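# Two robots load cartons into window seat, close lid

## Task

Move both cartons from the desk into the window seat, then close the seat's lid completely. The lid drops shut by itself unless something props it up, and it must never fall unsupported for more than a short distance or bang closed. Either robot or both may do the work. At the end, release everything and back the robots away. No robot may tip over or be left leaning, and the cartons and lid must stay in their final state without any robot holding them.

## Robot and tools

Robots: r1 and r2, two identical Hello Robot Stretch 3 units. Each has a two-wheel differential base (0.33 m long, 0.34 m wide, passive omni wheel at the rear), a lift that slides up a mast, and a telescoping arm that reaches out to the robot's RIGHT side, ending in a wrist (yaw, pitch, roll) and a two-finger gripper. The base cannot strafe; to move the gripper forward or back you drive the base. Turning in place pivots about the point between the drive wheels, 0.05 m behind the front edge; with arm retracted and wrist folded the robot sweeps a 0.28 m radius circle.

Frames: each robot reports in its own base frame (origin on the floor between drive wheels, x forward, y left, z up). hand_pose is in that frame, located where the closed fingertips meet. Odometry frame is the base frame at scene start; base_odometry counts wheel turns only, so slip looks like travel. Heading is positive to the left. Only images, lidar_m, wrist_depth_mm and head_depth_mm reveal where one robot is relative to the other.

execute_actions(actions, cameras): actions is a list holding zero or one action. The action is an object keyed by robot name ("r1", "r2"); each robot entry may contain "base", "joints" and "contact_limits". All commanded motions begin at once and may finish at different times; no action runs past 15 s. An empty list just returns state and images.
- base: exactly one key. translate_m is a relative drive in metres from the current base position along its heading, -1 to 1, positive forward. rotate_rad is a relative in-place turn in radians, -3.2 to 3.2, positive counter-clockwise (left).
- joints: absolute targets by name, not offsets. lift_m 0 to 1.1 (arm height); arm_m 0 to 0.52 (extension); wrist_yaw_rad -1.345 to 4.42 (0 along the arm, positive toward the front, 3.0 folded over the base); wrist_pitch_rad -1.57 to 0.451 (0 level, negative tips fingers down); wrist_roll_rad -2.911 to 2.911 (0 fingers side by side); gripper_m -0.089 to 0.179 (larger is wider; real fingertip gap is 0.007 to 0.025 less, and zero under 0.007); head_pan_rad -3.953 to 1.73 (0 ahead, positive left, -1.57 looks along the arm); head_tilt_rad -1.53 to 0.419 (negative down).
- contact_limits: only arm_m, a motor_effort percent 1 to 100 at which the arm stops with contact_stop. Lower is softer; too low halts instantly. It also caps the arm's holding force until the next action.
- cameras: list of names from r1_/r2_ head_camera, nav_camera, wrist_camera, or "all"; omitted or null gives all, [] gives none. Images arrive in the order listed on the pictures line.
An unknown key or out-of-range number rejects the whole call with no motion. Anything you leave out may keep driving toward its previous target. If a result reports a stop, later movement, wait and finished_scene calls in the same reply are skipped.

wait(seconds): 0 to 10; commands nothing, returns state and images.
zoom_image(camera, region): region [x0, y0, x1, y1] in pixels of that camera's most recent full image, at most 504x504, origin top-left.
finished_scene(scene): ends the numbered scene (1 or 2) irreversibly and reports success; the next task comes in its result. Call it only once the goal holds with robots released and clear.

Result lines: base_status and joint_status say how each motion ended: done (base done means wheels turned the commanded amount, even with slip), off_target (stopped short, may still be pushing), contact_stop, time_out, torque_fault (these drop the target and hold in place, unless slack or off). After contact_stop the arm or lift goes slack until recommanded; a loaded slack lift can sink. on_its_own covers uncommanded items; its held at value is a target, not a position. motor_effort is percent of max, signed toward higher joint values, with peak in brackets; readings carry bias and noise. Effort outside the rest range hints at contact or load. Positive wheel effort pushes forward. base_tilt is in degrees (forward, right positive), with a fixed bias up to about 4 degrees. lidar_m: 12 distances in metres, 30 degree sectors, first straight ahead then counter-clockwise (4th left, 7th behind, 10th right), plane 0.17 m above the floor, range 0.15 to 12, "-" for nothing; own mast and low lift can block sectors. wrist_depth_mm (45 to 1000) and head_depth_mm (280 to 4000, sideways image) are 7x7 grids of median depth, row by row from top left; glass and own robot are ignored, the other robot is seen.

Speed: stowing the arm (lift_m under 0.30, arm_m under 0.03, wrist_yaw_rad over 2.54) allows 0.30 m/s and 1.9 rad/s; otherwise 0.10 m/s and 0.63 rad/s.

Gripping: command gripper_m below the object's width; lower squeezes harder but a stall guard may ease off. Release by going at least 0.02 above the touch value. Neither the reading nor done proves a grasp; check images.

Safety: fold or unfold the wrist only with lift_m 0.32 to 0.95, pitch -0.4 and roll near 0; after folding, lift may go to 0.25. With yaw below -0.4 keep pitch at -0.5 or lower. Base, wrist and head have no contact stop; wrist servos overloaded for seconds cut out for 10 s. Pushing a fixed object with the gripper above about 0.45 m, repeated pushes, driving while hooked on something, or snagging furniture (especially reversing) can tip a robot; if tilt appears, reverse in small steps, free the gripper, and lower lift to about 0.2. Robots must never press hard against each other; once bases touch, any further drive is a hard press. Equal drive commands can differ by up to 2.5 cm per metre. Lower the lid gently with support rather than letting it drop. Loose items may occasionally get nudged.

Calibration: each camera has pinhole (fisheye for nav) intrinsics and a T_world_to_cam relative to its own robot's base frame, with small errors that grow for the wrist camera on an extended arm.

Each tool is called as name([rows], argument=value, ...), one row to a line, values as JSON.

## Session

execute_actions(actions=[])

Scene clock: 0.00 s.
r1.base_odometry: x=+0.000 y=+0.000 heading=+0.000 (m, m, rad; r1's odometry frame)
r1.turned_by_wheels: +0.000 (rad since the last result)
r1.turned_by_imu: +0.000 (rad since the last result)
r1.base_tilt: forward=+0.7 right=+1.0 (deg)
r1.lidar_m: 1.16 1.11 1.15 1.54 1.85 1.73 2.59 2.67 2.05 1.56 1.89 1.62
r1.head_depth_mm: 1425 1446 1458 1483 1502 1525 1544 / 1334 1349 1363 1376 1403 1425 1436 / 1250 1264 1279 1293 1313 1324 1344 / 1186 1192 1207 1215 1236 1245 1261 / 1116 1121 1138 1154 1167 1176 1190 / 1057 1070 1082 1091 1106 1115 1122 / 1007 1019 1028 1039 1046 1054 1065
r1.base_status: not commanded
r1.joint_positions: lift_m=+0.333 arm_m=-0.001 wrist_yaw_rad=+3.033 wrist_pitch_rad=-0.576 wrist_roll_rad=-0.007 gripper_m=+0.037 head_pan_rad=+0.003 head_tilt_rad=+0.012
r1.joint_status: not commanded
r1.motor_effort: left_wheel=+1 right_wheel=+0 lift_m=+41 arm_m=+0 wrist_yaw_rad=-1 wrist_pitch_rad=+6 wrist_roll_rad=+0 gripper_m=+0 head_pan_rad=+0 head_tilt_rad=+3 (%)
r1.hand_pose: x=+0.0006 y=+0.0566 z=+0.3121 quat_wxyz=(+0.237, +0.685, +0.165, +0.669) (m; r1's base frame)
r1.wrist_depth_mm: - - - - - - 862 / - - - - 965 917 851 / 898 841 809 794 769 746 710 / 711 693 - 655 639 625 612 / 608 591 570 569 556 539 515 / 521 522 - - - 468 459 / 462 - - - 426 423 408
r2.base_odometry: x=+0.000 y=+0.000 heading=+0.000 (m, m, rad; r2's odometry frame)
r2.turned_by_wheels: +0.000 (rad since the last result)
r2.turned_by_imu: +0.000 (rad since the last result)
r2.base_tilt: forward=-0.3 right=+0.8 (deg)
r2.lidar_m: 1.74 2.05 2.69 2.13 1.38 1.38 1.42 1.00 0.94 0.96 1.27 2.01
r2.head_depth_mm: 1745 1922 1900 1893 1870 1852 1843 / 1743 2027 2011 1990 1972 1950 1946 / 1758 2157 2133 2117 2088 2061 2032 / 1777 2264 2257 2203 2181 2195 1839 / 1785 2394 2389 2381 2329 2311 1753 / 1807 2513 2522 2521 2497 2438 1860 / 1807 2726 2778 2730 2669 2435 1967
r2.base_status: not commanded
r2.joint_positions: lift_m=+0.515 arm_m=+0.000 wrist_yaw_rad=+2.820 wrist_pitch_rad=-0.614 wrist_roll_rad=-0.014 gripper_m=+0.037 head_pan_rad=-0.001 head_tilt_rad=+0.005
r2.joint_status: not commanded
r2.motor_effort: left_wheel=+0 right_wheel=+0 lift_m=+39 arm_m=-1 wrist_yaw_rad=+1 wrist_pitch_rad=+5 wrist_roll_rad=-1 gripper_m=+0 head_pan_rad=+0 head_tilt_rad=+2 (%)
r2.hand_pose: x=+0.0406 y=+0.0405 z=+0.4865 quat_wxyz=(+0.319, +0.695, +0.105, +0.636) (m; r2's base frame)
r2.wrist_depth_mm: - - - - - - - / - - - - - - - / - - - - - - - / 907 - 881 902 894 891 892 / 763 736 787 770 790 768 781 / 666 664 - 669 664 678 658 / 592 595 - 583 607 598 603
pictures: r1_head_camera (sideways: a quarter turn clockwise sets it upright), r1_nav_camera (sideways: a quarter turn counterclockwise sets it upright), r1_wrist_camera, r2_head_camera (sideways: a quarter turn clockwise sets it upright), r2_nav_camera (sideways: a quarter turn counterclockwise sets it upright), r2_wrist_camera
Images, in order (width x height): r1_head_camera 896x504, r1_nav_camera 672x504, r1_wrist_camera 644x364, r2_head_camera 896x504, r2_nav_camera 672x504, r2_wrist_camera 644x364.

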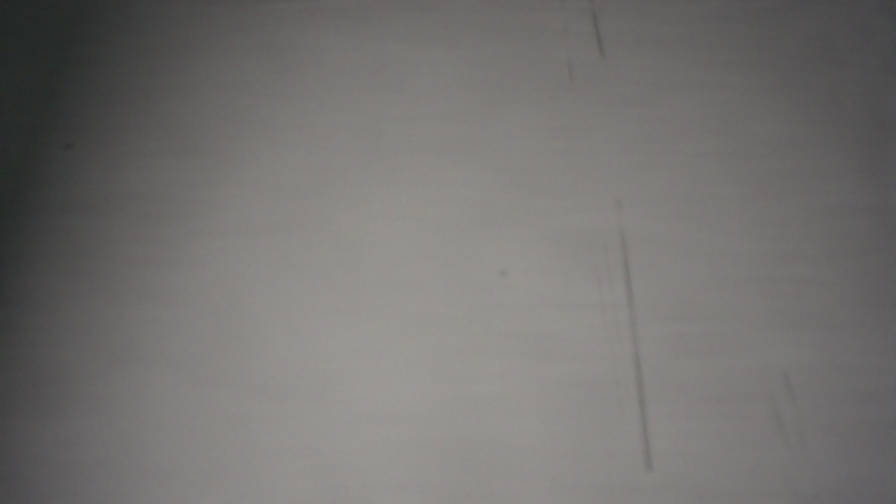

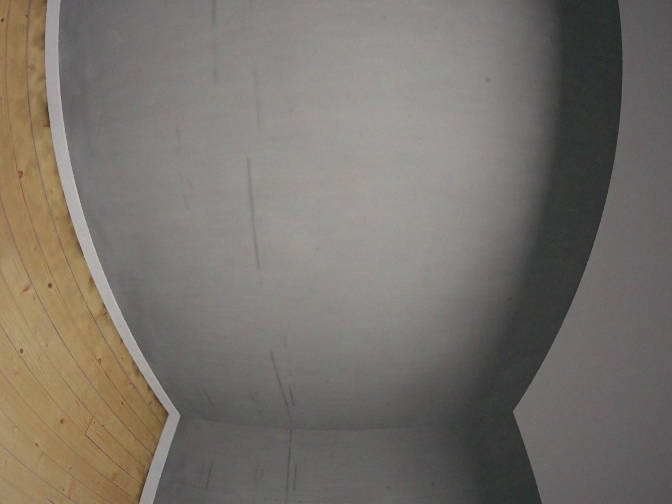

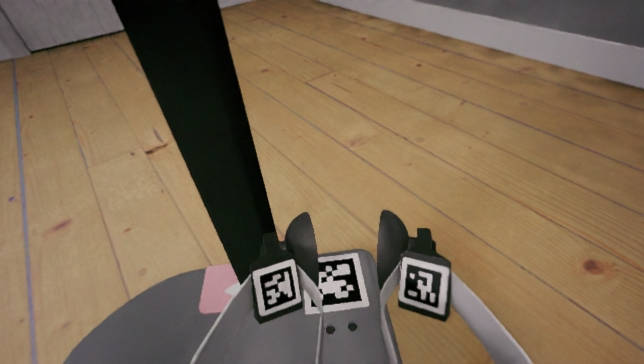

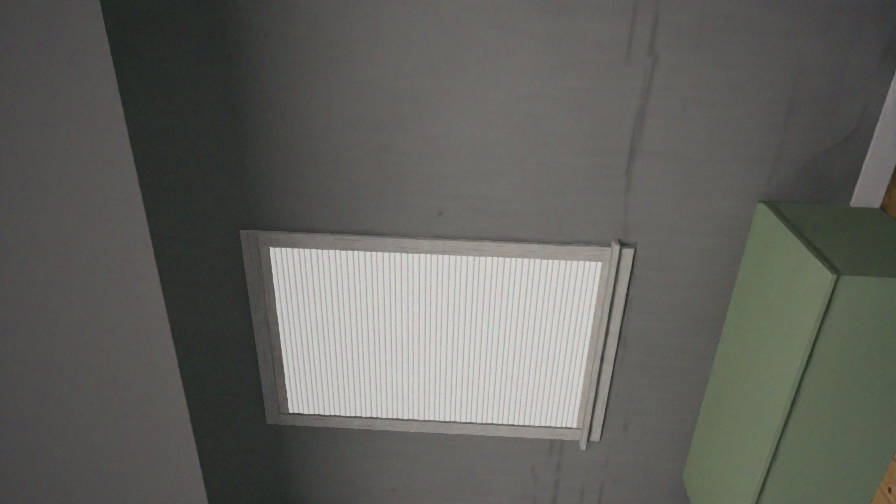

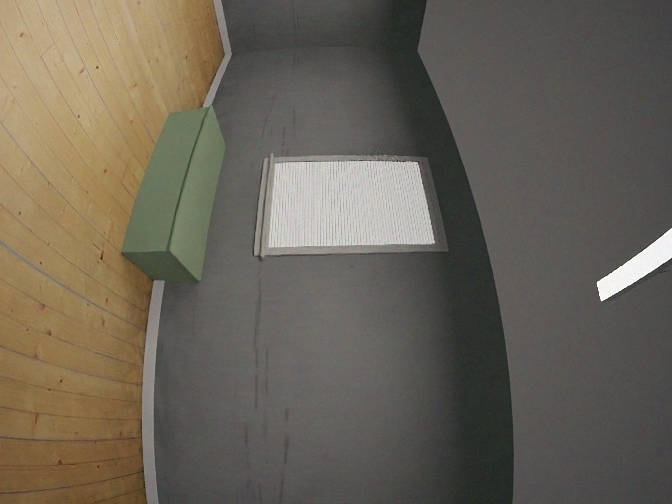

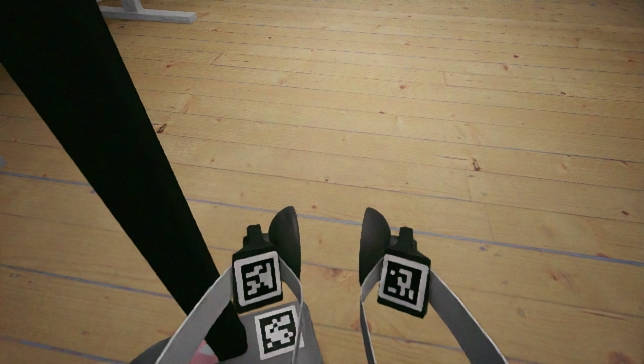

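execute_actions([
  {"r1":{"joints":{"head_pan_rad":-1.8,"head_tilt_rad":-0.5}},"r2":{"joints":{"head_pan_rad":0.3,"head_tilt_rad":-0.55}}},
], cameras=["r1_head_camera","r1_nav_camera","r2_head_camera","r2_nav_camera"])

execute_actions([
  {"r1":{"joints":{"head_pan_rad":-3.0,"head_tilt_rad":-0.5}},"r2":{"joints":{"head_pan_rad":1.7,"head_tilt_rad":-0.45}}},
], cameras=["r1_head_camera","r1_nav_camera","r2_head_camera","r2_nav_camera"])

Scene clock: 10.63 s.
r1.base_odometry: x=+0.000 y=+0.000 heading=+0.000 (m, m, rad; r1's odometry frame)
r1.turned_by_wheels: +0.000 (rad since the last result)
r1.turned_by_imu: +0.000 (rad since the last result)
r1.base_tilt: forward=+0.6 right=+1.1 (deg)
r1.lidar_m: 1.16 1.11 1.15 1.54 1.85 1.73 2.59 2.68 2.06 1.55 1.89 1.62
r1.head_depth_mm: 2830 3162 3332 2439 1847 1490 1255 / 2523 2827 3100 2431 1851 1505 1255 / 2332 2584 2488 2302 1854 1501 1255 / 2117 2312 2411 2135 1858 1508 1265 / 1949 2124 2270 1951 1861 1507 1266 / 1817 1950 2117 1809 1891 1521 1262 / 1702 1815 1982 1993 1855 1515 1267
r1.base_status: not commanded
r1.joint_positions: lift_m=+0.333 arm_m=-0.001 wrist_yaw_rad=+3.033 wrist_pitch_rad=-0.576 wrist_roll_rad=-0.007 gripper_m=+0.037 head_pan_rad=-1.793 head_tilt_rad=-0.493
r1.joint_status: all done
r1.motor_effort: left_wheel=+1(1) right_wheel=+0(0) lift_m=+41(41) arm_m=+0(0) wrist_yaw_rad=+0(0) wrist_pitch_rad=+6(5) wrist_roll_rad=+0(0) gripper_m=+0(0) head_pan_rad=-4(46) head_tilt_rad=-5(44) (%)
r1.hand_pose: x=+0.0006 y=+0.0566 z=+0.3121 quat_wxyz=(+0.237, +0.685, +0.165, +0.669) (m; r1's base frame)
r1.wrist_depth_mm: - - - - - - 845 / - - - - 962 926 860 / 855 850 809 769 754 740 717 / 720 687 - 664 635 614 608 / 597 594 567 569 557 537 519 / 516 522 - - - 472 460 / 456 - - - 430 420 411
r2.base_odometry: x=+0.000 y=+0.000 heading=+0.000 (m, m, rad; r2's odometry frame)
r2.turned_by_wheels: +0.000 (rad since the last result)
r2.turned_by_imu: +0.000 (rad since the last result)
r2.base_tilt: forward=-0.3 right=+0.9 (deg)
r2.lidar_m: 1.74 2.06 2.70 2.13 1.38 1.38 1.42 0.99 0.94 0.96 1.27 2.01
r2.head_depth_mm: 1870 1992 2142 2137 1992 1563 1283 / 2008 2175 2347 1988 1974 1563 1286 / 2202 2369 2505 2182 1942 1552 1282 / 2415 2643 2730 2387 1955 1544 1276 / 2692 2959 3100 2588 1940 1547 1277 / 3037 3400 3628 2624 1944 1544 1268 / 3473 3704 3937 2592 1921 1534 1270
r2.base_status: not commanded
r2.joint_positions: lift_m=+0.515 arm_m=+0.000 wrist_yaw_rad=+2.820 wrist_pitch_rad=-0.614 wrist_roll_rad=-0.014 gripper_m=+0.037 head_pan_rad=+0.293 head_tilt_rad=-0.543
r2.joint_status: all done
r2.motor_effort: left_wheel=+0(0) right_wheel=+0(0) lift_m=+39(39) arm_m=+0(1) wrist_yaw_rad=+1(1) wrist_pitch_rad=+5(5) wrist_roll_rad=-1(1) gripper_m=+0(1) head_pan_rad=+4(26) head_tilt_rad=-3(33) (%)
r2.hand_pose: x=+0.0406 y=+0.0405 z=+0.4865 quat_wxyz=(+0.319, +0.695, +0.105, +0.636) (m; r2's base frame)
r2.wrist_depth_mm: - - - - - - - / - - - - - - - / - - - - - - - / 906 - 890 877 889 878 897 / 763 736 801 767 799 754 754 / 681 680 - 664 669 674 660 / 582 610 - 590 597 594 596
pictures: r1_head_camera (sideways: a quarter turn clockwise sets it upright), r1_nav_camera (sideways: a quarter turn counterclockwise sets it upright), r2_head_camera (sideways: a quarter turn clockwise sets it upright), r2_nav_camera (sideways: a quarter turn counterclockwise sets it upright)
camera_calibration (this result's frames):
r1_head_camera: T_world_to_cam=[[0.0969821, 0.50947, -0.855006, 1.13609], [0.983223, -0.182384, 0.00284876, -0.00760273], [-0.154488, -0.840938, -0.518611, 0.640437], [0, 0, 0, 1]] pos_world=[-0.00376494, -0.0416214, 1.30352]
r1_nav_camera: T_world_to_cam=[[-0.12488, -0.502583, 0.855462, -1.07086], [-0.979349, 0.20061, -0.0251073, 0.0949189], [-0.158995, -0.840932, -0.517256, 0.627704], [0, 0, 0, 1]] pos_world=[0.0590317, -0.0293815, 1.24315]
r2_head_camera: T_world_to_cam=[[-0.439701, -0.172954, -0.881334, 1.16442], [-0.326674, 0.94487, -0.0224439, 0.032615], [0.836628, 0.278041, -0.47196, 0.571198], [0, 0, 0, 1]] pos_world=[0.0447716, 0.0117588, 1.29656]
r2_nav_camera: T_world_to_cam=[[0.476415, 0.116371, 0.871485, -1.09444], [0.253047, -0.967411, -0.00915255, 0.0582451], [0.842019, 0.224887, -0.490336, 0.598777], [0, 0, 0, 1]] pos_world=[0.00248779, 0.0490515, 1.24792]
Images, in order (width x height): r1_head_camera 896x504, r1_nav_camera 672x504, r2_head_camera 896x504, r2_nav_camera 672x504.

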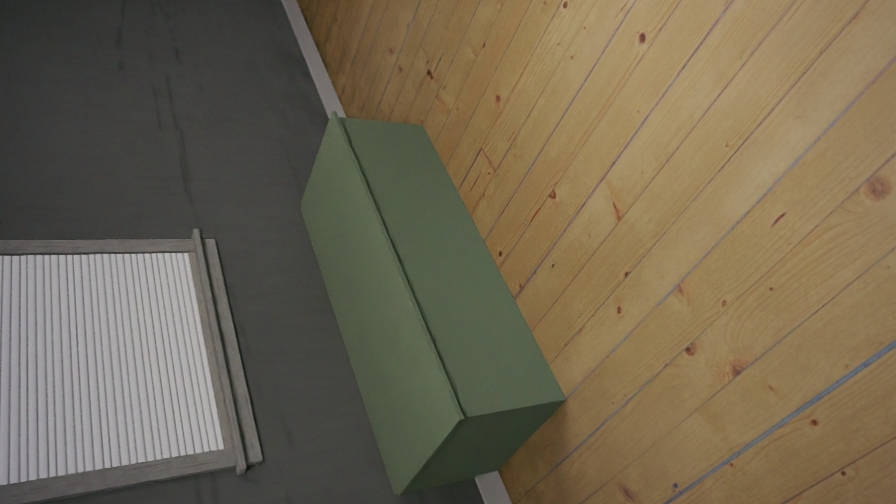

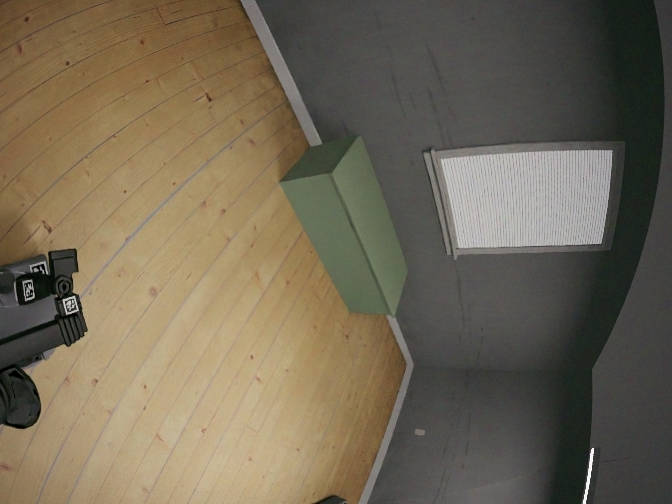

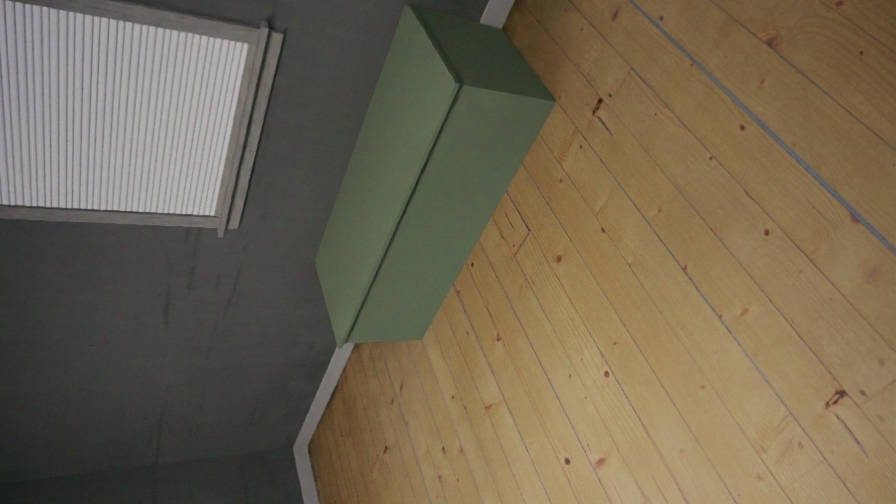

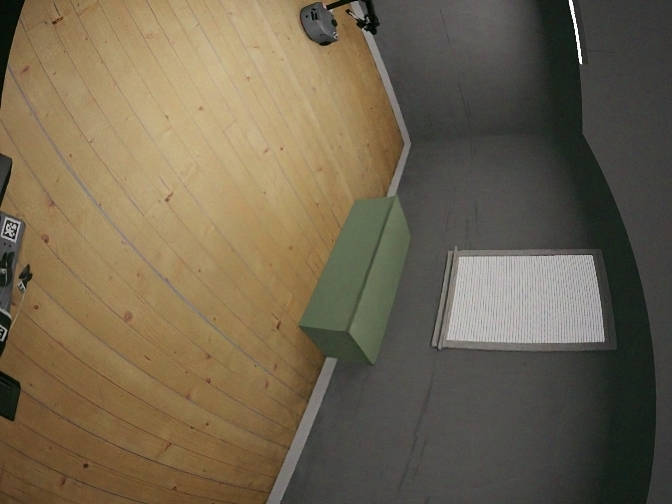

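Scene clock: 11.90 s.
r1.base_odometry: x=+0.000 y=+0.000 heading=+0.000 (m, m, rad; r1's odometry frame)
r1.turned_by_wheels: +0.000 (rad since the last result)
r1.turned_by_imu: +0.000 (rad since the last result)
r1.base_tilt: forward=+0.5 right=+0.9 (deg)
r1.lidar_m: 1.16 1.11 1.14 1.54 1.85 1.73 2.59 2.67 2.05 1.56 1.89 1.61
r1.head_depth_mm: 2574 2581 2793 2432 1847 1495 1257 / 3049 3024 3137 2420 1851 1495 1252 / 3391 3670 3513 2428 1856 1513 1259 / 3300 3611 3528 2442 1858 1506 1261 / 3155 3469 3584 2461 1869 1498 1268 / 3065 3314 3377 2466 1873 1511 1264 / 2939 3144 3389 2451 1874 1514 1269
r1.base_status: not commanded
r1.joint_positions: lift_m=+0.333 arm_m=-0.001 wrist_yaw_rad=+3.033 wrist_pitch_rad=-0.576 wrist_roll_rad=-0.007 gripper_m=+0.037 head_pan_rad=-2.993 head_tilt_rad=-0.494
r1.joint_status: all done
r1.motor_effort: left_wheel=+1(1) right_wheel=+0(0) lift_m=+41(41) arm_m=+0(0) wrist_yaw_rad=+1(0) wrist_pitch_rad=+5(5) wrist_roll_rad=+0(0) gripper_m=-1(0) head_pan_rad=-4(45) head_tilt_rad=-4(5) (%)
r1.hand_pose: x=+0.0006 y=+0.0566 z=+0.3121 quat_wxyz=(+0.237, +0.685, +0.165, +0.669) (m; r1's base frame)
r1.wrist_depth_mm: - - - - - - 876 / - - - - 995 909 861 / 864 839 805 786 782 732 703 / 710 682 - 646 641 626 607 / 597 585 578 570 553 531 522 / 517 525 - - - 463 457 / 460 - - - 421 417 413
r2.base_odometry: x=+0.000 y=+0.000 heading=+0.000 (m, m, rad; r2's odometry frame)
r2.turned_by_wheels: +0.000 (rad since the last result)
r2.turned_by_imu: +0.000 (rad since the last result)
r2.base_tilt: forward=-0.4 right=+0.9 (deg)
r2.lidar_m: 1.73 2.06 2.69 2.13 1.39 1.38 1.42 0.99 0.94 0.96 1.27 2.00
r2.head_depth_mm: 3361 3531 3835 3241 2217 1691 1366 / 3465 3837 - 3177 2195 1683 1368 / 2950 3209 3516 3117 2185 1678 1360 / 2558 2789 2821 2898 2176 1677 1351 / 2280 2434 2427 2560 2168 1660 1344 / 2028 2169 2195 1675 2158 1646 1357 / 1883 1979 - - - - -
r2.base_status: not commanded
r2.joint_positions: lift_m=+0.515 arm_m=+0.000 wrist_yaw_rad=+2.820 wrist_pitch_rad=-0.614 wrist_roll_rad=-0.014 gripper_m=+0.037 head_pan_rad=+1.693 head_tilt_rad=-0.458
r2.joint_status: all done
r2.motor_effort: left_wheel=+0(0) right_wheel=+1(0) lift_m=+39(39) arm_m=-1(1) wrist_yaw_rad=+1(1) wrist_pitch_rad=+5(5) wrist_roll_rad=+0(1) gripper_m=+0(0) head_pan_rad=+4(42) head_tilt_rad=+4(17) (%)
r2.hand_pose: x=+0.0406 y=+0.0405 z=+0.4865 quat_wxyz=(+0.319, +0.695, +0.105, +0.636) (m; r2's base frame)
r2.wrist_depth_mm: - - - - - - - / - - - - - - - / - - - - - - - / 867 - 907 872 894 894 906 / 756 739 804 753 797 775 761 / 678 671 - 668 665 670 670 / 591 601 - 594 594 598 599
pictures: r1_head_camera (sideways: a quarter turn clockwise sets it upright), r1_nav_camera (sideways: a quarter turn counterclockwise sets it upright), r2_head_camera (sideways: a quarter turn clockwise sets it upright), r2_nav_camera (sideways: a quarter turn counterclockwise sets it upright)
camera_calibration (this result's frames):
r1_head_camera: T_world_to_cam=[[0.510111, 0.0942374, -0.854931, 1.13347], [0.186288, -0.982491, 0.00285433, -0.00274867], [-0.839693, -0.16072, -0.518734, 0.644778], [0, 0, 0, 1]] pos_world=[-0.0362676, -0.00588732, 1.30351]
r1_nav_camera: T_world_to_cam=[[-0.5138, -0.0657397, 0.855387, -1.06839], [-0.167895, 0.985485, -0.0251102, 0.0899728], [-0.841321, -0.156517, -0.51738, 0.632027], [0, 0, 0, 1]] pos_world=[-0.00209614, -0.0599797, 1.24315]
r2_head_camera: T_world_to_cam=[[0.0864262, -0.387071, -0.91799, 1.20904], [-0.986897, -0.159284, -0.0257512, 0.0409508], [-0.136254, 0.908187, -0.395766, 0.477984], [0, 0, 0, 1]] pos_world=[0.0010491, 0.0404065, 1.30011]
r2_nav_camera: T_world_to_cam=[[-0.0245191, 0.414393, 0.909768, -1.14132], [0.996235, 0.0858219, -0.0122418, 0.0577347], [-0.0831509, 0.906043, -0.414937, 0.506308], [0, 0, 0, 1]] pos_world=[-0.0434015, 0.00926397, 1.24913]
Images, in order (width x height): r1_head_camera 896x504, r1_nav_camera 672x504, r2_head_camera 896x504, r2_nav_camera 672x504.

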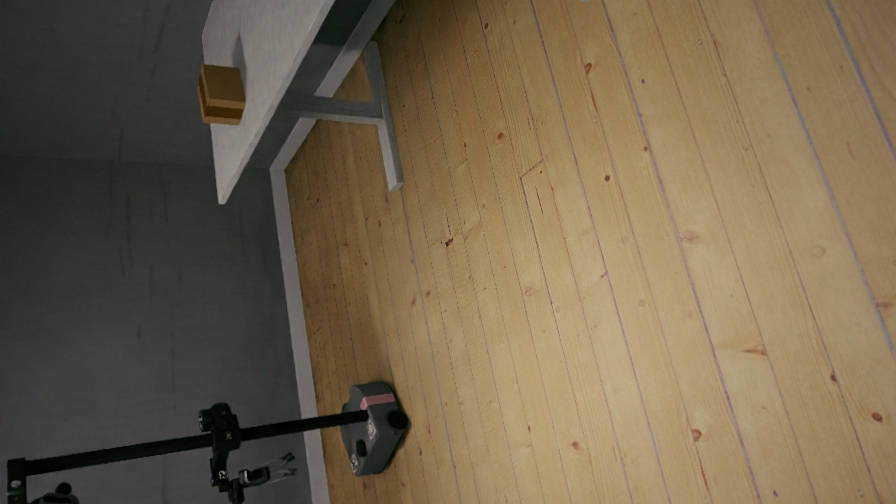

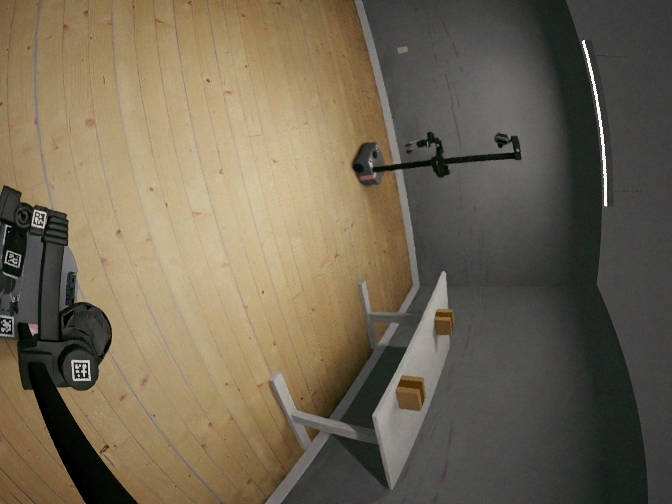

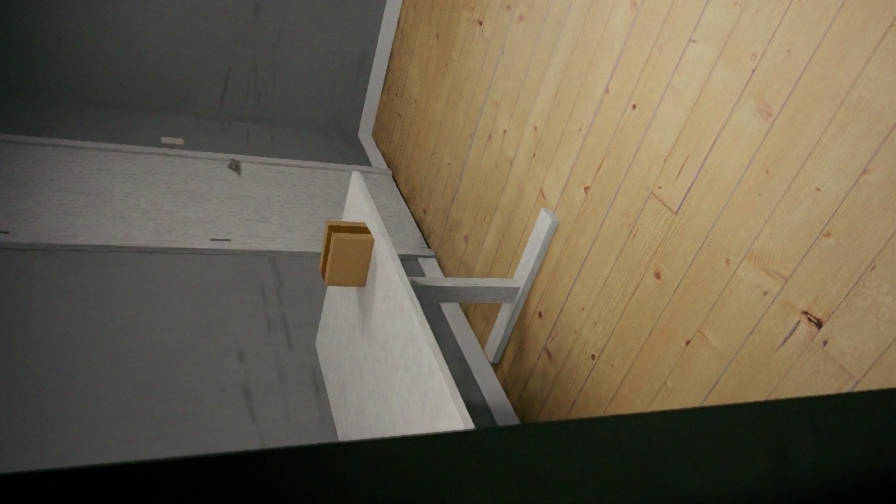

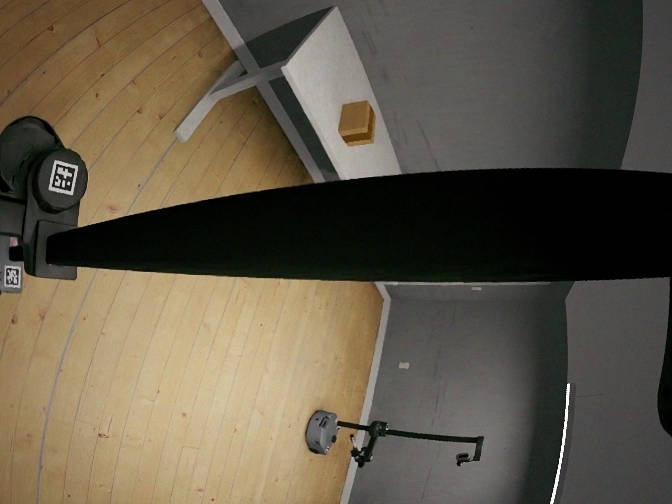

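execute_actions([
  {"r1":{"base":{"rotate_rad":1.46},"joints":{"lift_m":0.28,"wrist_pitch_rad":-0.4,"head_pan_rad":-1.57,"head_tilt_rad":-0.8}},"r2":{"base":{"rotate_rad":-1.47},"joints":{"lift_m":0.28,"wrist_pitch_rad":-0.4,"wrist_yaw_rad":3.0,"head_pan_rad":-1.57,"head_tilt_rad":-0.7}}},
], cameras=[])

execute_actions([
  {"r1":{"base":{"translate_m":-1.0}},"r2":{"base":{"translate_m":-0.78}}},
], cameras=[])

execute_actions([
  {"r1":{"base":{"translate_m":-0.15}},"r2":{"base":{"rotate_rad":-0.555}}},
], cameras=[])

execute_actions([
  {"r1":{"base":{"rotate_rad":-0.93}},"r2":{"joints":{"lift_m":0.5}}},
], cameras=["r1_head_camera","r1_nav_camera","r2_head_camera","r2_nav_camera"])

Scene clock: 68.53 s.
r1.base_odometry: x=+0.000 y=+0.000 heading=+1.460 (m, m, rad; r1's odometry frame)
r1.turned_by_wheels: +1.460 (rad since the last result)
r1.turned_by_imu: +1.442 (rad since the last result)
r1.base_tilt: forward=+0.4 right=+1.1 (deg)
r1.lidar_m: 1.39 1.84 1.73 1.75 2.56 3.18 1.56 1.61 1.88 1.21 1.11 1.12
r1.head_depth_mm: 1544 1871 2017 1678 1431 1254 1110 / 1419 1670 1912 1682 1442 1263 1132 / 1308 1530 1810 1688 1450 1261 1144 / 1212 1394 1625 1696 1453 1268 1141 / 1131 1284 1487 1669 1454 1271 1128 / 1057 1194 1363 1592 1460 1281 1129 / 992 1111 1265 1453 1466 1274 1130
r1.base_status: done
r1.joint_positions: lift_m=+0.280 arm_m=-0.001 wrist_yaw_rad=+3.033 wrist_pitch_rad=-0.422 wrist_roll_rad=-0.007 gripper_m=+0.037 head_pan_rad=-1.577 head_tilt_rad=-0.790
r1.joint_status: all done
r1.motor_effort: left_wheel=+0(5) right_wheel=+2(10) lift_m=+32(36) arm_m=-1(1) wrist_yaw_rad=-1(0) wrist_pitch_rad=+10(10) wrist_roll_rad=+0(0) gripper_m=+1(0) head_pan_rad=+3(45) head_tilt_rad=-7(36) (%)
r1.hand_pose: x=+0.0030 y=+0.0787 z=+0.2920 quat_wxyz=(+0.185, +0.696, +0.111, +0.685) (m; r1's base frame)
r1.wrist_depth_mm: - - - - - - - / - - - - - - - / - - - 963 914 859 854 / 800 780 744 743 707 694 672 / 642 618 - 594 593 564 549 / 526 522 509 514 - 474 466 / 461 - - - 424 410 406
r2.base_odometry: x=+0.000 y=+0.000 heading=-1.470 (m, m, rad; r2's odometry frame)
r2.turned_by_wheels: -1.470 (rad since the last result)
r2.turned_by_imu: -1.485 (rad since the last result)
r2.base_tilt: forward=-0.3 right=+0.8 (deg)
r2.lidar_m: 0.99 1.41 2.00 1.74 2.28 2.55 2.13 1.38 1.77 1.27 0.96 0.94
r2.head_depth_mm: 1527 1681 1861 2003 1689 1395 1198 / 1621 1788 1991 2106 1681 1387 1190 / 1569 1800 2067 2110 1675 1391 1194 / 1357 1522 1755 1957 1672 1389 1190 / 1192 1319 1491 1690 1669 1389 1183 / 1061 1164 1288 1447 1577 1381 1179 / 961 1044 1144 1265 1408 1371 1177
r2.base_status: done
r2.joint_positions: lift_m=+0.281 arm_m=+0.000 wrist_yaw_rad=+2.998 wrist_pitch_rad=-0.424 wrist_roll_rad=-0.014 gripper_m=+0.037 head_pan_rad=-1.563 head_tilt_rad=-0.692
r2.joint_status: all done
r2.motor_effort: left_wheel=+1(10) right_wheel=-2(8) lift_m=+20(33) arm_m=-1(1) wrist_yaw_rad=+3(4) wrist_pitch_rad=+11(11) wrist_roll_rad=+0(0) gripper_m=+0(0) head_pan_rad=-3(45) head_tilt_rad=-5(29) (%)
r2.hand_pose: x=+0.0107 y=+0.0764 z=+0.2919 quat_wxyz=(+0.197, +0.695, +0.101, +0.684) (m; r2's base frame)
r2.wrist_depth_mm: - - - - - - - / - - - - - - - / 959 940 973 971 978 985 976 / 725 727 740 737 742 747 736 / 585 584 - 596 614 592 593 / 494 503 - - 497 497 501 / 430 - - - 425 430 429
pictures: none
No camera images: the call's "cameras" was empty. Leave "cameras" out to get every camera's image.

Scene clock: 73.53 s.
r1.base_odometry: x=-0.111 y=-0.994 heading=+1.460 (m, m, rad; r1's odometry frame)
r1.turned_by_wheels: +0.000 (rad since the last result)
r1.turned_by_imu: -0.004 (rad since the last result)
r1.base_tilt: forward=+0.6 right=+1.1 (deg)
r1.lidar_m: 2.15 2.63 2.22 1.76 3.00 1.09 0.70 0.64 1.12 1.39 1.73 1.74
r1.head_depth_mm: 1189 1331 1490 1603 1440 1253 1112 / 1317 1485 1687 1683 1436 1260 1136 / 1471 1678 1908 1695 1446 1264 1137 / 1671 1945 2040 1688 1450 1269 1146 / 1774 2020 2069 1707 1460 1274 1132 / 1669 1871 2023 1711 1458 1276 1133 / 1559 1742 1946 1712 1470 1282 1135
r1.base_status: done
r1.joint_positions: lift_m=+0.280 arm_m=-0.001 wrist_yaw_rad=+3.033 wrist_pitch_rad=-0.421 wrist_roll_rad=-0.007 gripper_m=+0.037 head_pan_rad=-1.577 head_tilt_rad=-0.790
r1.joint_status: not commanded
r1.motor_effort: left_wheel=+0(6) right_wheel=+1(5) lift_m=+32(32) arm_m=-1(1) wrist_yaw_rad=-1(1) wrist_pitch_rad=+10(11) wrist_roll_rad=+0(0) gripper_m=+0(0) head_pan_rad=+3(3) head_tilt_rad=-7(7) (%)
r1.hand_pose: x=+0.0030 y=+0.0788 z=+0.2922 quat_wxyz=(+0.185, +0.696, +0.111, +0.685) (m; r1's base frame)
r1.wrist_depth_mm: - - - - - - - / - - - - - - - / - - - 974 922 876 861 / 839 777 747 740 706 688 675 / 641 622 - 605 595 557 548 / 526 512 512 508 - 480 465 / 447 - - - 421 413 403
r2.base_odometry: x=-0.079 y=+0.776 heading=-1.470 (m, m, rad; r2's odometry frame)
r2.turned_by_wheels: +0.000 (rad since the last result)
r2.turned_by_imu: -0.005 (rad since the last result)
r2.base_tilt: forward=-0.4 right=+0.9 (deg)
r2.lidar_m: 1.68 2.39 1.96 1.80 1.91 3.19 1.35 1.39 0.91 1.42 1.65 1.60
r2.head_depth_mm: 1151 1265 1305 935 767 1403 1197 / 1231 1350 1481 932 811 1364 1192 / 1306 1453 1624 1695 1587 1392 1189 / 1391 1565 1762 1962 1665 1387 1185 / 1501 1707 1937 2086 1669 1389 1186 / 1628 1839 2125 2089 1662 1377 1182 / 1655 1831 1992 2038 1665 1377 1178
r2.base_status: done
r2.joint_positions: lift_m=+0.281 arm_m=+0.000 wrist_yaw_rad=+2.999 wrist_pitch_rad=-0.424 wrist_roll_rad=-0.014 gripper_m=+0.037 head_pan_rad=-1.563 head_tilt_rad=-0.692
r2.joint_status: not commanded
r2.motor_effort: left_wheel=+1(7) right_wheel=-2(10) lift_m=+20(20) arm_m=-1(2) wrist_yaw_rad=+2(3) wrist_pitch_rad=+11(11) wrist_roll_rad=-1(0) gripper_m=+0(1) head_pan_rad=-4(3) head_tilt_rad=-4(5) (%)
r2.hand_pose: x=+0.0106 y=+0.0764 z=+0.2920 quat_wxyz=(+0.197, +0.695, +0.101, +0.684) (m; r2's base frame)
r2.wrist_depth_mm: - - - - - - - / - - - - - - - / 967 970 972 965 968 980 1000 / 738 724 734 745 733 738 757 / 585 590 - 595 617 609 599 / 488 506 - - 500 496 499 / 437 - - - 425 428 421
pictures: none
No camera images: the call's "cameras" was empty. Leave "cameras" out to get every camera's image.

Scene clock: 75.60 s.
r1.base_odometry: x=-0.127 y=-1.143 heading=+1.460 (m, m, rad; r1's odometry frame)
r1.turned_by_wheels: +0.000 (rad since the last result)
r1.turned_by_imu: -0.001 (rad since the last result)
r1.base_tilt: forward=+0.5 right=+1.0 (deg)
r1.lidar_m: 2.26 2.75 2.32 1.78 2.92 0.89 0.57 0.52 0.53 1.24 1.82 1.84
r1.head_depth_mm: 1067 1183 1338 1518 1439 1253 1113 / 1179 1326 1504 1643 1447 1260 1137 / 1317 1502 1731 1682 1449 1264 1142 / 1494 1735 1946 1704 1454 1271 1145 / 1722 2041 2047 1692 1457 1273 1128 / 1749 1972 2077 1715 1463 1272 1135 / 1645 1844 2012 1719 1473 1283 1133
r1.base_status: done
r1.joint_positions: lift_m=+0.280 arm_m=-0.001 wrist_yaw_rad=+3.033 wrist_pitch_rad=-0.421 wrist_roll_rad=-0.007 gripper_m=+0.037 head_pan_rad=-1.577 head_tilt_rad=-0.790
r1.joint_status: not commanded
r1.motor_effort: left_wheel=+0(6) right_wheel=+2(7) lift_m=+32(32) arm_m=+0(1) wrist_yaw_rad=-1(1) wrist_pitch_rad=+10(10) wrist_roll_rad=+0(0) gripper_m=+0(0) head_pan_rad=+4(4) head_tilt_rad=-7(7) (%)
r1.hand_pose: x=+0.0030 y=+0.0788 z=+0.2922 quat_wxyz=(+0.185, +0.696, +0.111, +0.685) (m; r1's base frame)
r1.wrist_depth_mm: - - - - - - - / - - - - - - - / - - - 972 913 881 849 / 825 784 738 737 705 690 662 / 640 628 - 579 593 568 551 / 528 521 507 513 - 477 466 / 457 - - - 422 412 407
r2.base_odometry: x=-0.079 y=+0.776 heading=-2.025 (m, m, rad; r2's odometry frame)
r2.turned_by_wheels: -0.555 (rad since the last result)
r2.turned_by_imu: -0.558 (rad since the last result)
r2.base_tilt: forward=-0.3 right=+0.8 (deg)
r2.lidar_m: 1.60 1.67 2.31 1.96 1.81 3.30 3.19 1.36 1.40 0.91 1.41 1.65
r2.head_depth_mm: 1108 1241 1262 937 818 1401 1193 / 1118 1252 1254 841 812 1397 1192 / 1130 1259 1252 823 810 1387 1188 / 1138 1271 1243 925 807 1389 1186 / 1147 1281 1237 924 1329 1351 1183 / 1152 1287 1382 917 1528 1383 1183 / 1158 1297 1480 1605 1528 1375 1182
r2.base_status: done
r2.joint_positions: lift_m=+0.281 arm_m=+0.000 wrist_yaw_rad=+2.999 wrist_pitch_rad=-0.424 wrist_roll_rad=-0.014 gripper_m=+0.037 head_pan_rad=-1.563 head_tilt_rad=-0.692
r2.joint_status: not commanded
r2.motor_effort: left_wheel=+1(10) right_wheel=-1(8) lift_m=+20(20) arm_m=-1(1) wrist_yaw_rad=+2(2) wrist_pitch_rad=+11(11) wrist_roll_rad=+0(0) gripper_m=+0(0) head_pan_rad=-4(4) head_tilt_rad=-4(4) (%)
r2.hand_pose: x=+0.0106 y=+0.0764 z=+0.2920 quat_wxyz=(+0.197, +0.695, +0.101, +0.684) (m; r2's base frame)
r2.wrist_depth_mm: - - - - - - - / - - - - - - - / 953 965 968 962 975 - 996 / 736 743 733 730 739 739 750 / 583 582 - 591 623 602 602 / 488 511 - - 493 499 496 / 433 - - - 427 426 427
pictures: none
No camera images: the call's "cameras" was empty. Leave "cameras" out to get every camera's image.

Scene clock: 78.43 s.
r1.base_odometry: x=-0.127 y=-1.143 heading=+0.530 (m, m, rad; r1's odometry frame)
r1.turned_by_wheels: -0.930 (rad since the last result)
r1.turned_by_imu: -0.919 (rad since the last result)
r1.base_tilt: forward=+0.6 right=+1.1 (deg)
r1.lidar_m: 1.82 1.88 2.52 2.32 1.92 1.78 2.93 0.76 0.55 0.52 1.03 1.39
r1.head_depth_mm: 865 985 1182 1176 1032 1213 1114 / 855 987 1191 1185 1034 1215 1132 / 872 1004 1187 1185 1040 1220 1134 / 872 1007 1190 1230 1042 1227 1141 / 872 1009 1189 1454 1459 1271 1128 / 874 1006 1193 1456 1465 1281 1130 / 873 1006 1188 1458 1471 1280 1137
r1.base_status: done
r1.joint_positions: lift_m=+0.280 arm_m=-0.001 wrist_yaw_rad=+3.033 wrist_pitch_rad=-0.421 wrist_roll_rad=-0.007 gripper_m=+0.037 head_pan_rad=-1.577 head_tilt_rad=-0.790
r1.joint_status: not commanded
r1.motor_effort: left_wheel=+2(7) right_wheel=-2(9) lift_m=+32(32) arm_m=-1(0) wrist_yaw_rad=+0(1) wrist_pitch_rad=+10(10) wrist_roll_rad=+0(0) gripper_m=-1(1) head_pan_rad=+4(4) head_tilt_rad=-6(7) (%)
r1.hand_pose: x=+0.0030 y=+0.0788 z=+0.2922 quat_wxyz=(+0.185, +0.696, +0.111, +0.685) (m; r1's base frame)
r1.wrist_depth_mm: - - - - - - - / - - - - - - - / - - - 989 941 892 847 / 808 797 743 730 731 684 668 / 642 620 - 602 598 560 553 / 535 524 513 511 - 478 464 / 458 - - - 425 414 401
r2.base_odometry: x=-0.079 y=+0.776 heading=-2.025 (m, m, rad; r2's odometry frame)
r2.turned_by_wheels: +0.000 (rad since the last result)
r2.turned_by_imu: +0.000 (rad since the last result)
r2.base_tilt: forward=-0.3 right=+0.9 (deg)
r2.lidar_m: 1.60 1.66 2.31 1.96 1.79 3.33 3.19 1.35 1.40 0.91 1.41 1.65
r2.head_depth_mm: 1108 1241 1262 936 815 1395 1187 / 1120 1256 1253 840 815 1395 1189 / 1123 1251 1248 827 808 1390 1189 / 1132 1273 1241 924 807 1388 1186 / 1143 1273 1236 922 1340 1357 1185 / 1147 1291 1385 917 1532 1376 1179 / 1155 1301 1476 1608 1528 1372 1181
r2.base_status: not commanded
r2.joint_positions: lift_m=+0.499 arm_m=+0.000 wrist_yaw_rad=+2.999 wrist_pitch_rad=-0.423 wrist_roll_rad=-0.014 gripper_m=+0.037 head_pan_rad=-1.563 head_tilt_rad=-0.692
r2.joint_status: all done
r2.motor_effort: left_wheel=+1(1) right_wheel=-2(1) lift_m=+55(58) arm_m=-1(1) wrist_yaw_rad=+2(2) wrist_pitch_rad=+10(11) wrist_roll_rad=+0(1) gripper_m=+0(1) head_pan_rad=-4(3) head_tilt_rad=-4(3) (%)
r2.hand_pose: x=+0.0106 y=+0.0765 z=+0.5109 quat_wxyz=(+0.197, +0.695, +0.100, +0.684) (m; r2's base frame)
r2.wrist_depth_mm: - - - - - - - / - - - - - - - / - - - - - - - / - - - - - - - / 926 902 - 899 940 916 913 / 748 753 - 748 771 757 775 / 643 646 - 649 661 658 662
pictures: r1_head_camera (sideways: a quarter turn clockwise sets it upright), r1_nav_camera (sideways: a quarter turn counterclockwise sets it upright), r2_head_camera (sideways: a quarter turn clockwise sets it upright), r2_nav_camera (sideways: a quarter turn counterclockwise sets it upright)
camera_calibration (this result's frames):
r1_head_camera: T_world_to_cam=[[-0.0131848, 0.745876, -0.665955, 0.890341], [0.999447, 0.0301679, 0.014001, -0.0222174], [0.0305335, -0.665402, -0.745861, 0.934917], [0, 0, 0, 1]] pos_world=[0.00539779, -0.0413177, 1.29056]
r1_nav_camera: T_world_to_cam=[[-0.0155421, -0.745289, 0.66656, -0.825302], [-0.999538, -0.00583923, -0.0298349, 0.101186], [0.0261279, -0.666716, -0.744854, 0.922636], [0, 0, 0, 1]] pos_world=[0.0642061, 0.000638155, 1.24036]
r2_head_camera: T_world_to_cam=[[-0.0432679, 0.596225, -0.80165, 1.0581], [0.998586, 0.0506241, -0.0162457, 0.0164578], [0.0308967, -0.80122, -0.597572, 0.739543], [0, 0, 0, 1]] pos_world=[0.00649793, -0.0391643, 1.29043]
r2_nav_camera: T_world_to_cam=[[-0.0213699, -0.613872, 0.789116, -0.984008], [-0.999537, 0.0302086, -0.00356828, 0.0586145], [-0.0216476, -0.788827, -0.614234, 0.765238], [0, 0, 0, 1]] pos_world=[0.0541249, -0.00218465, 1.24674]
Images, in order (width x height): r1_head_camera 896x504, r1_nav_camera 672x504, r2_head_camera 896x504, r2_nav_camera 672x504.

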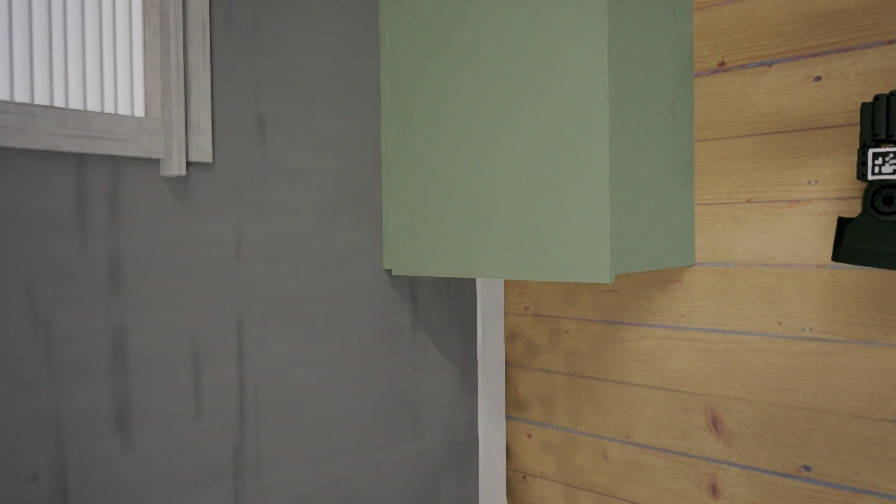

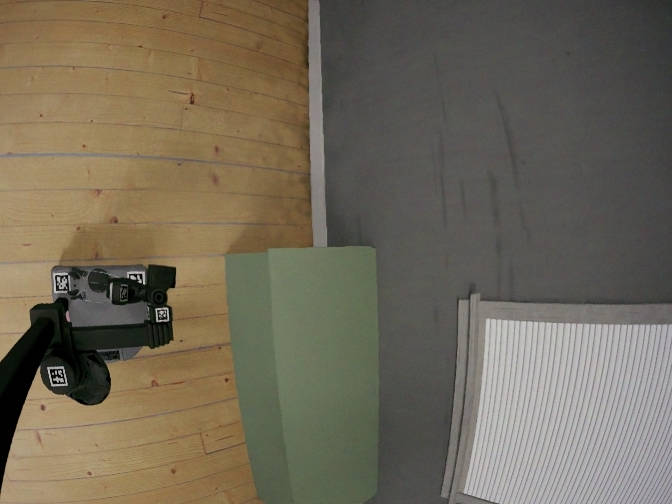

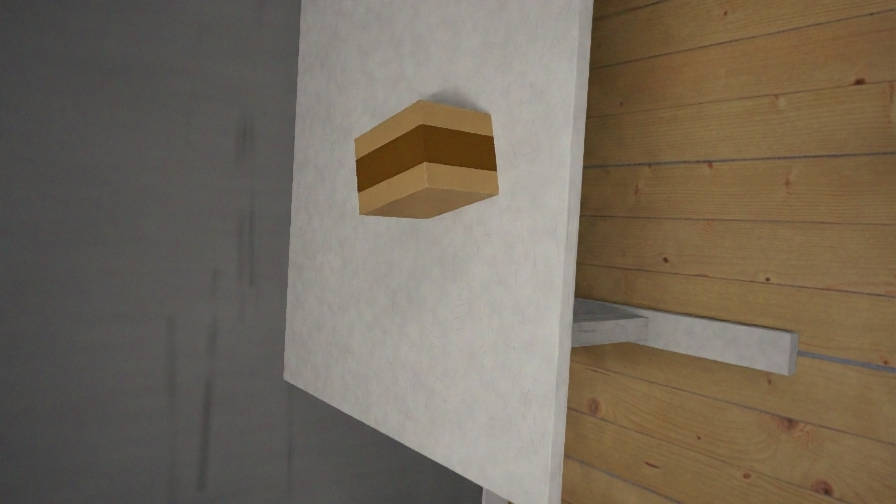

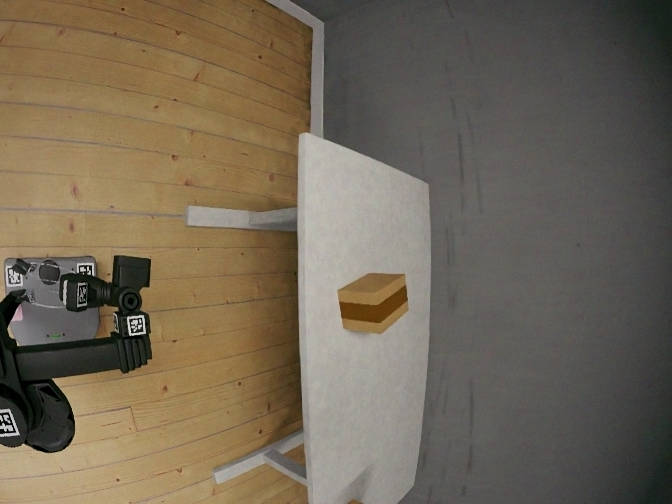

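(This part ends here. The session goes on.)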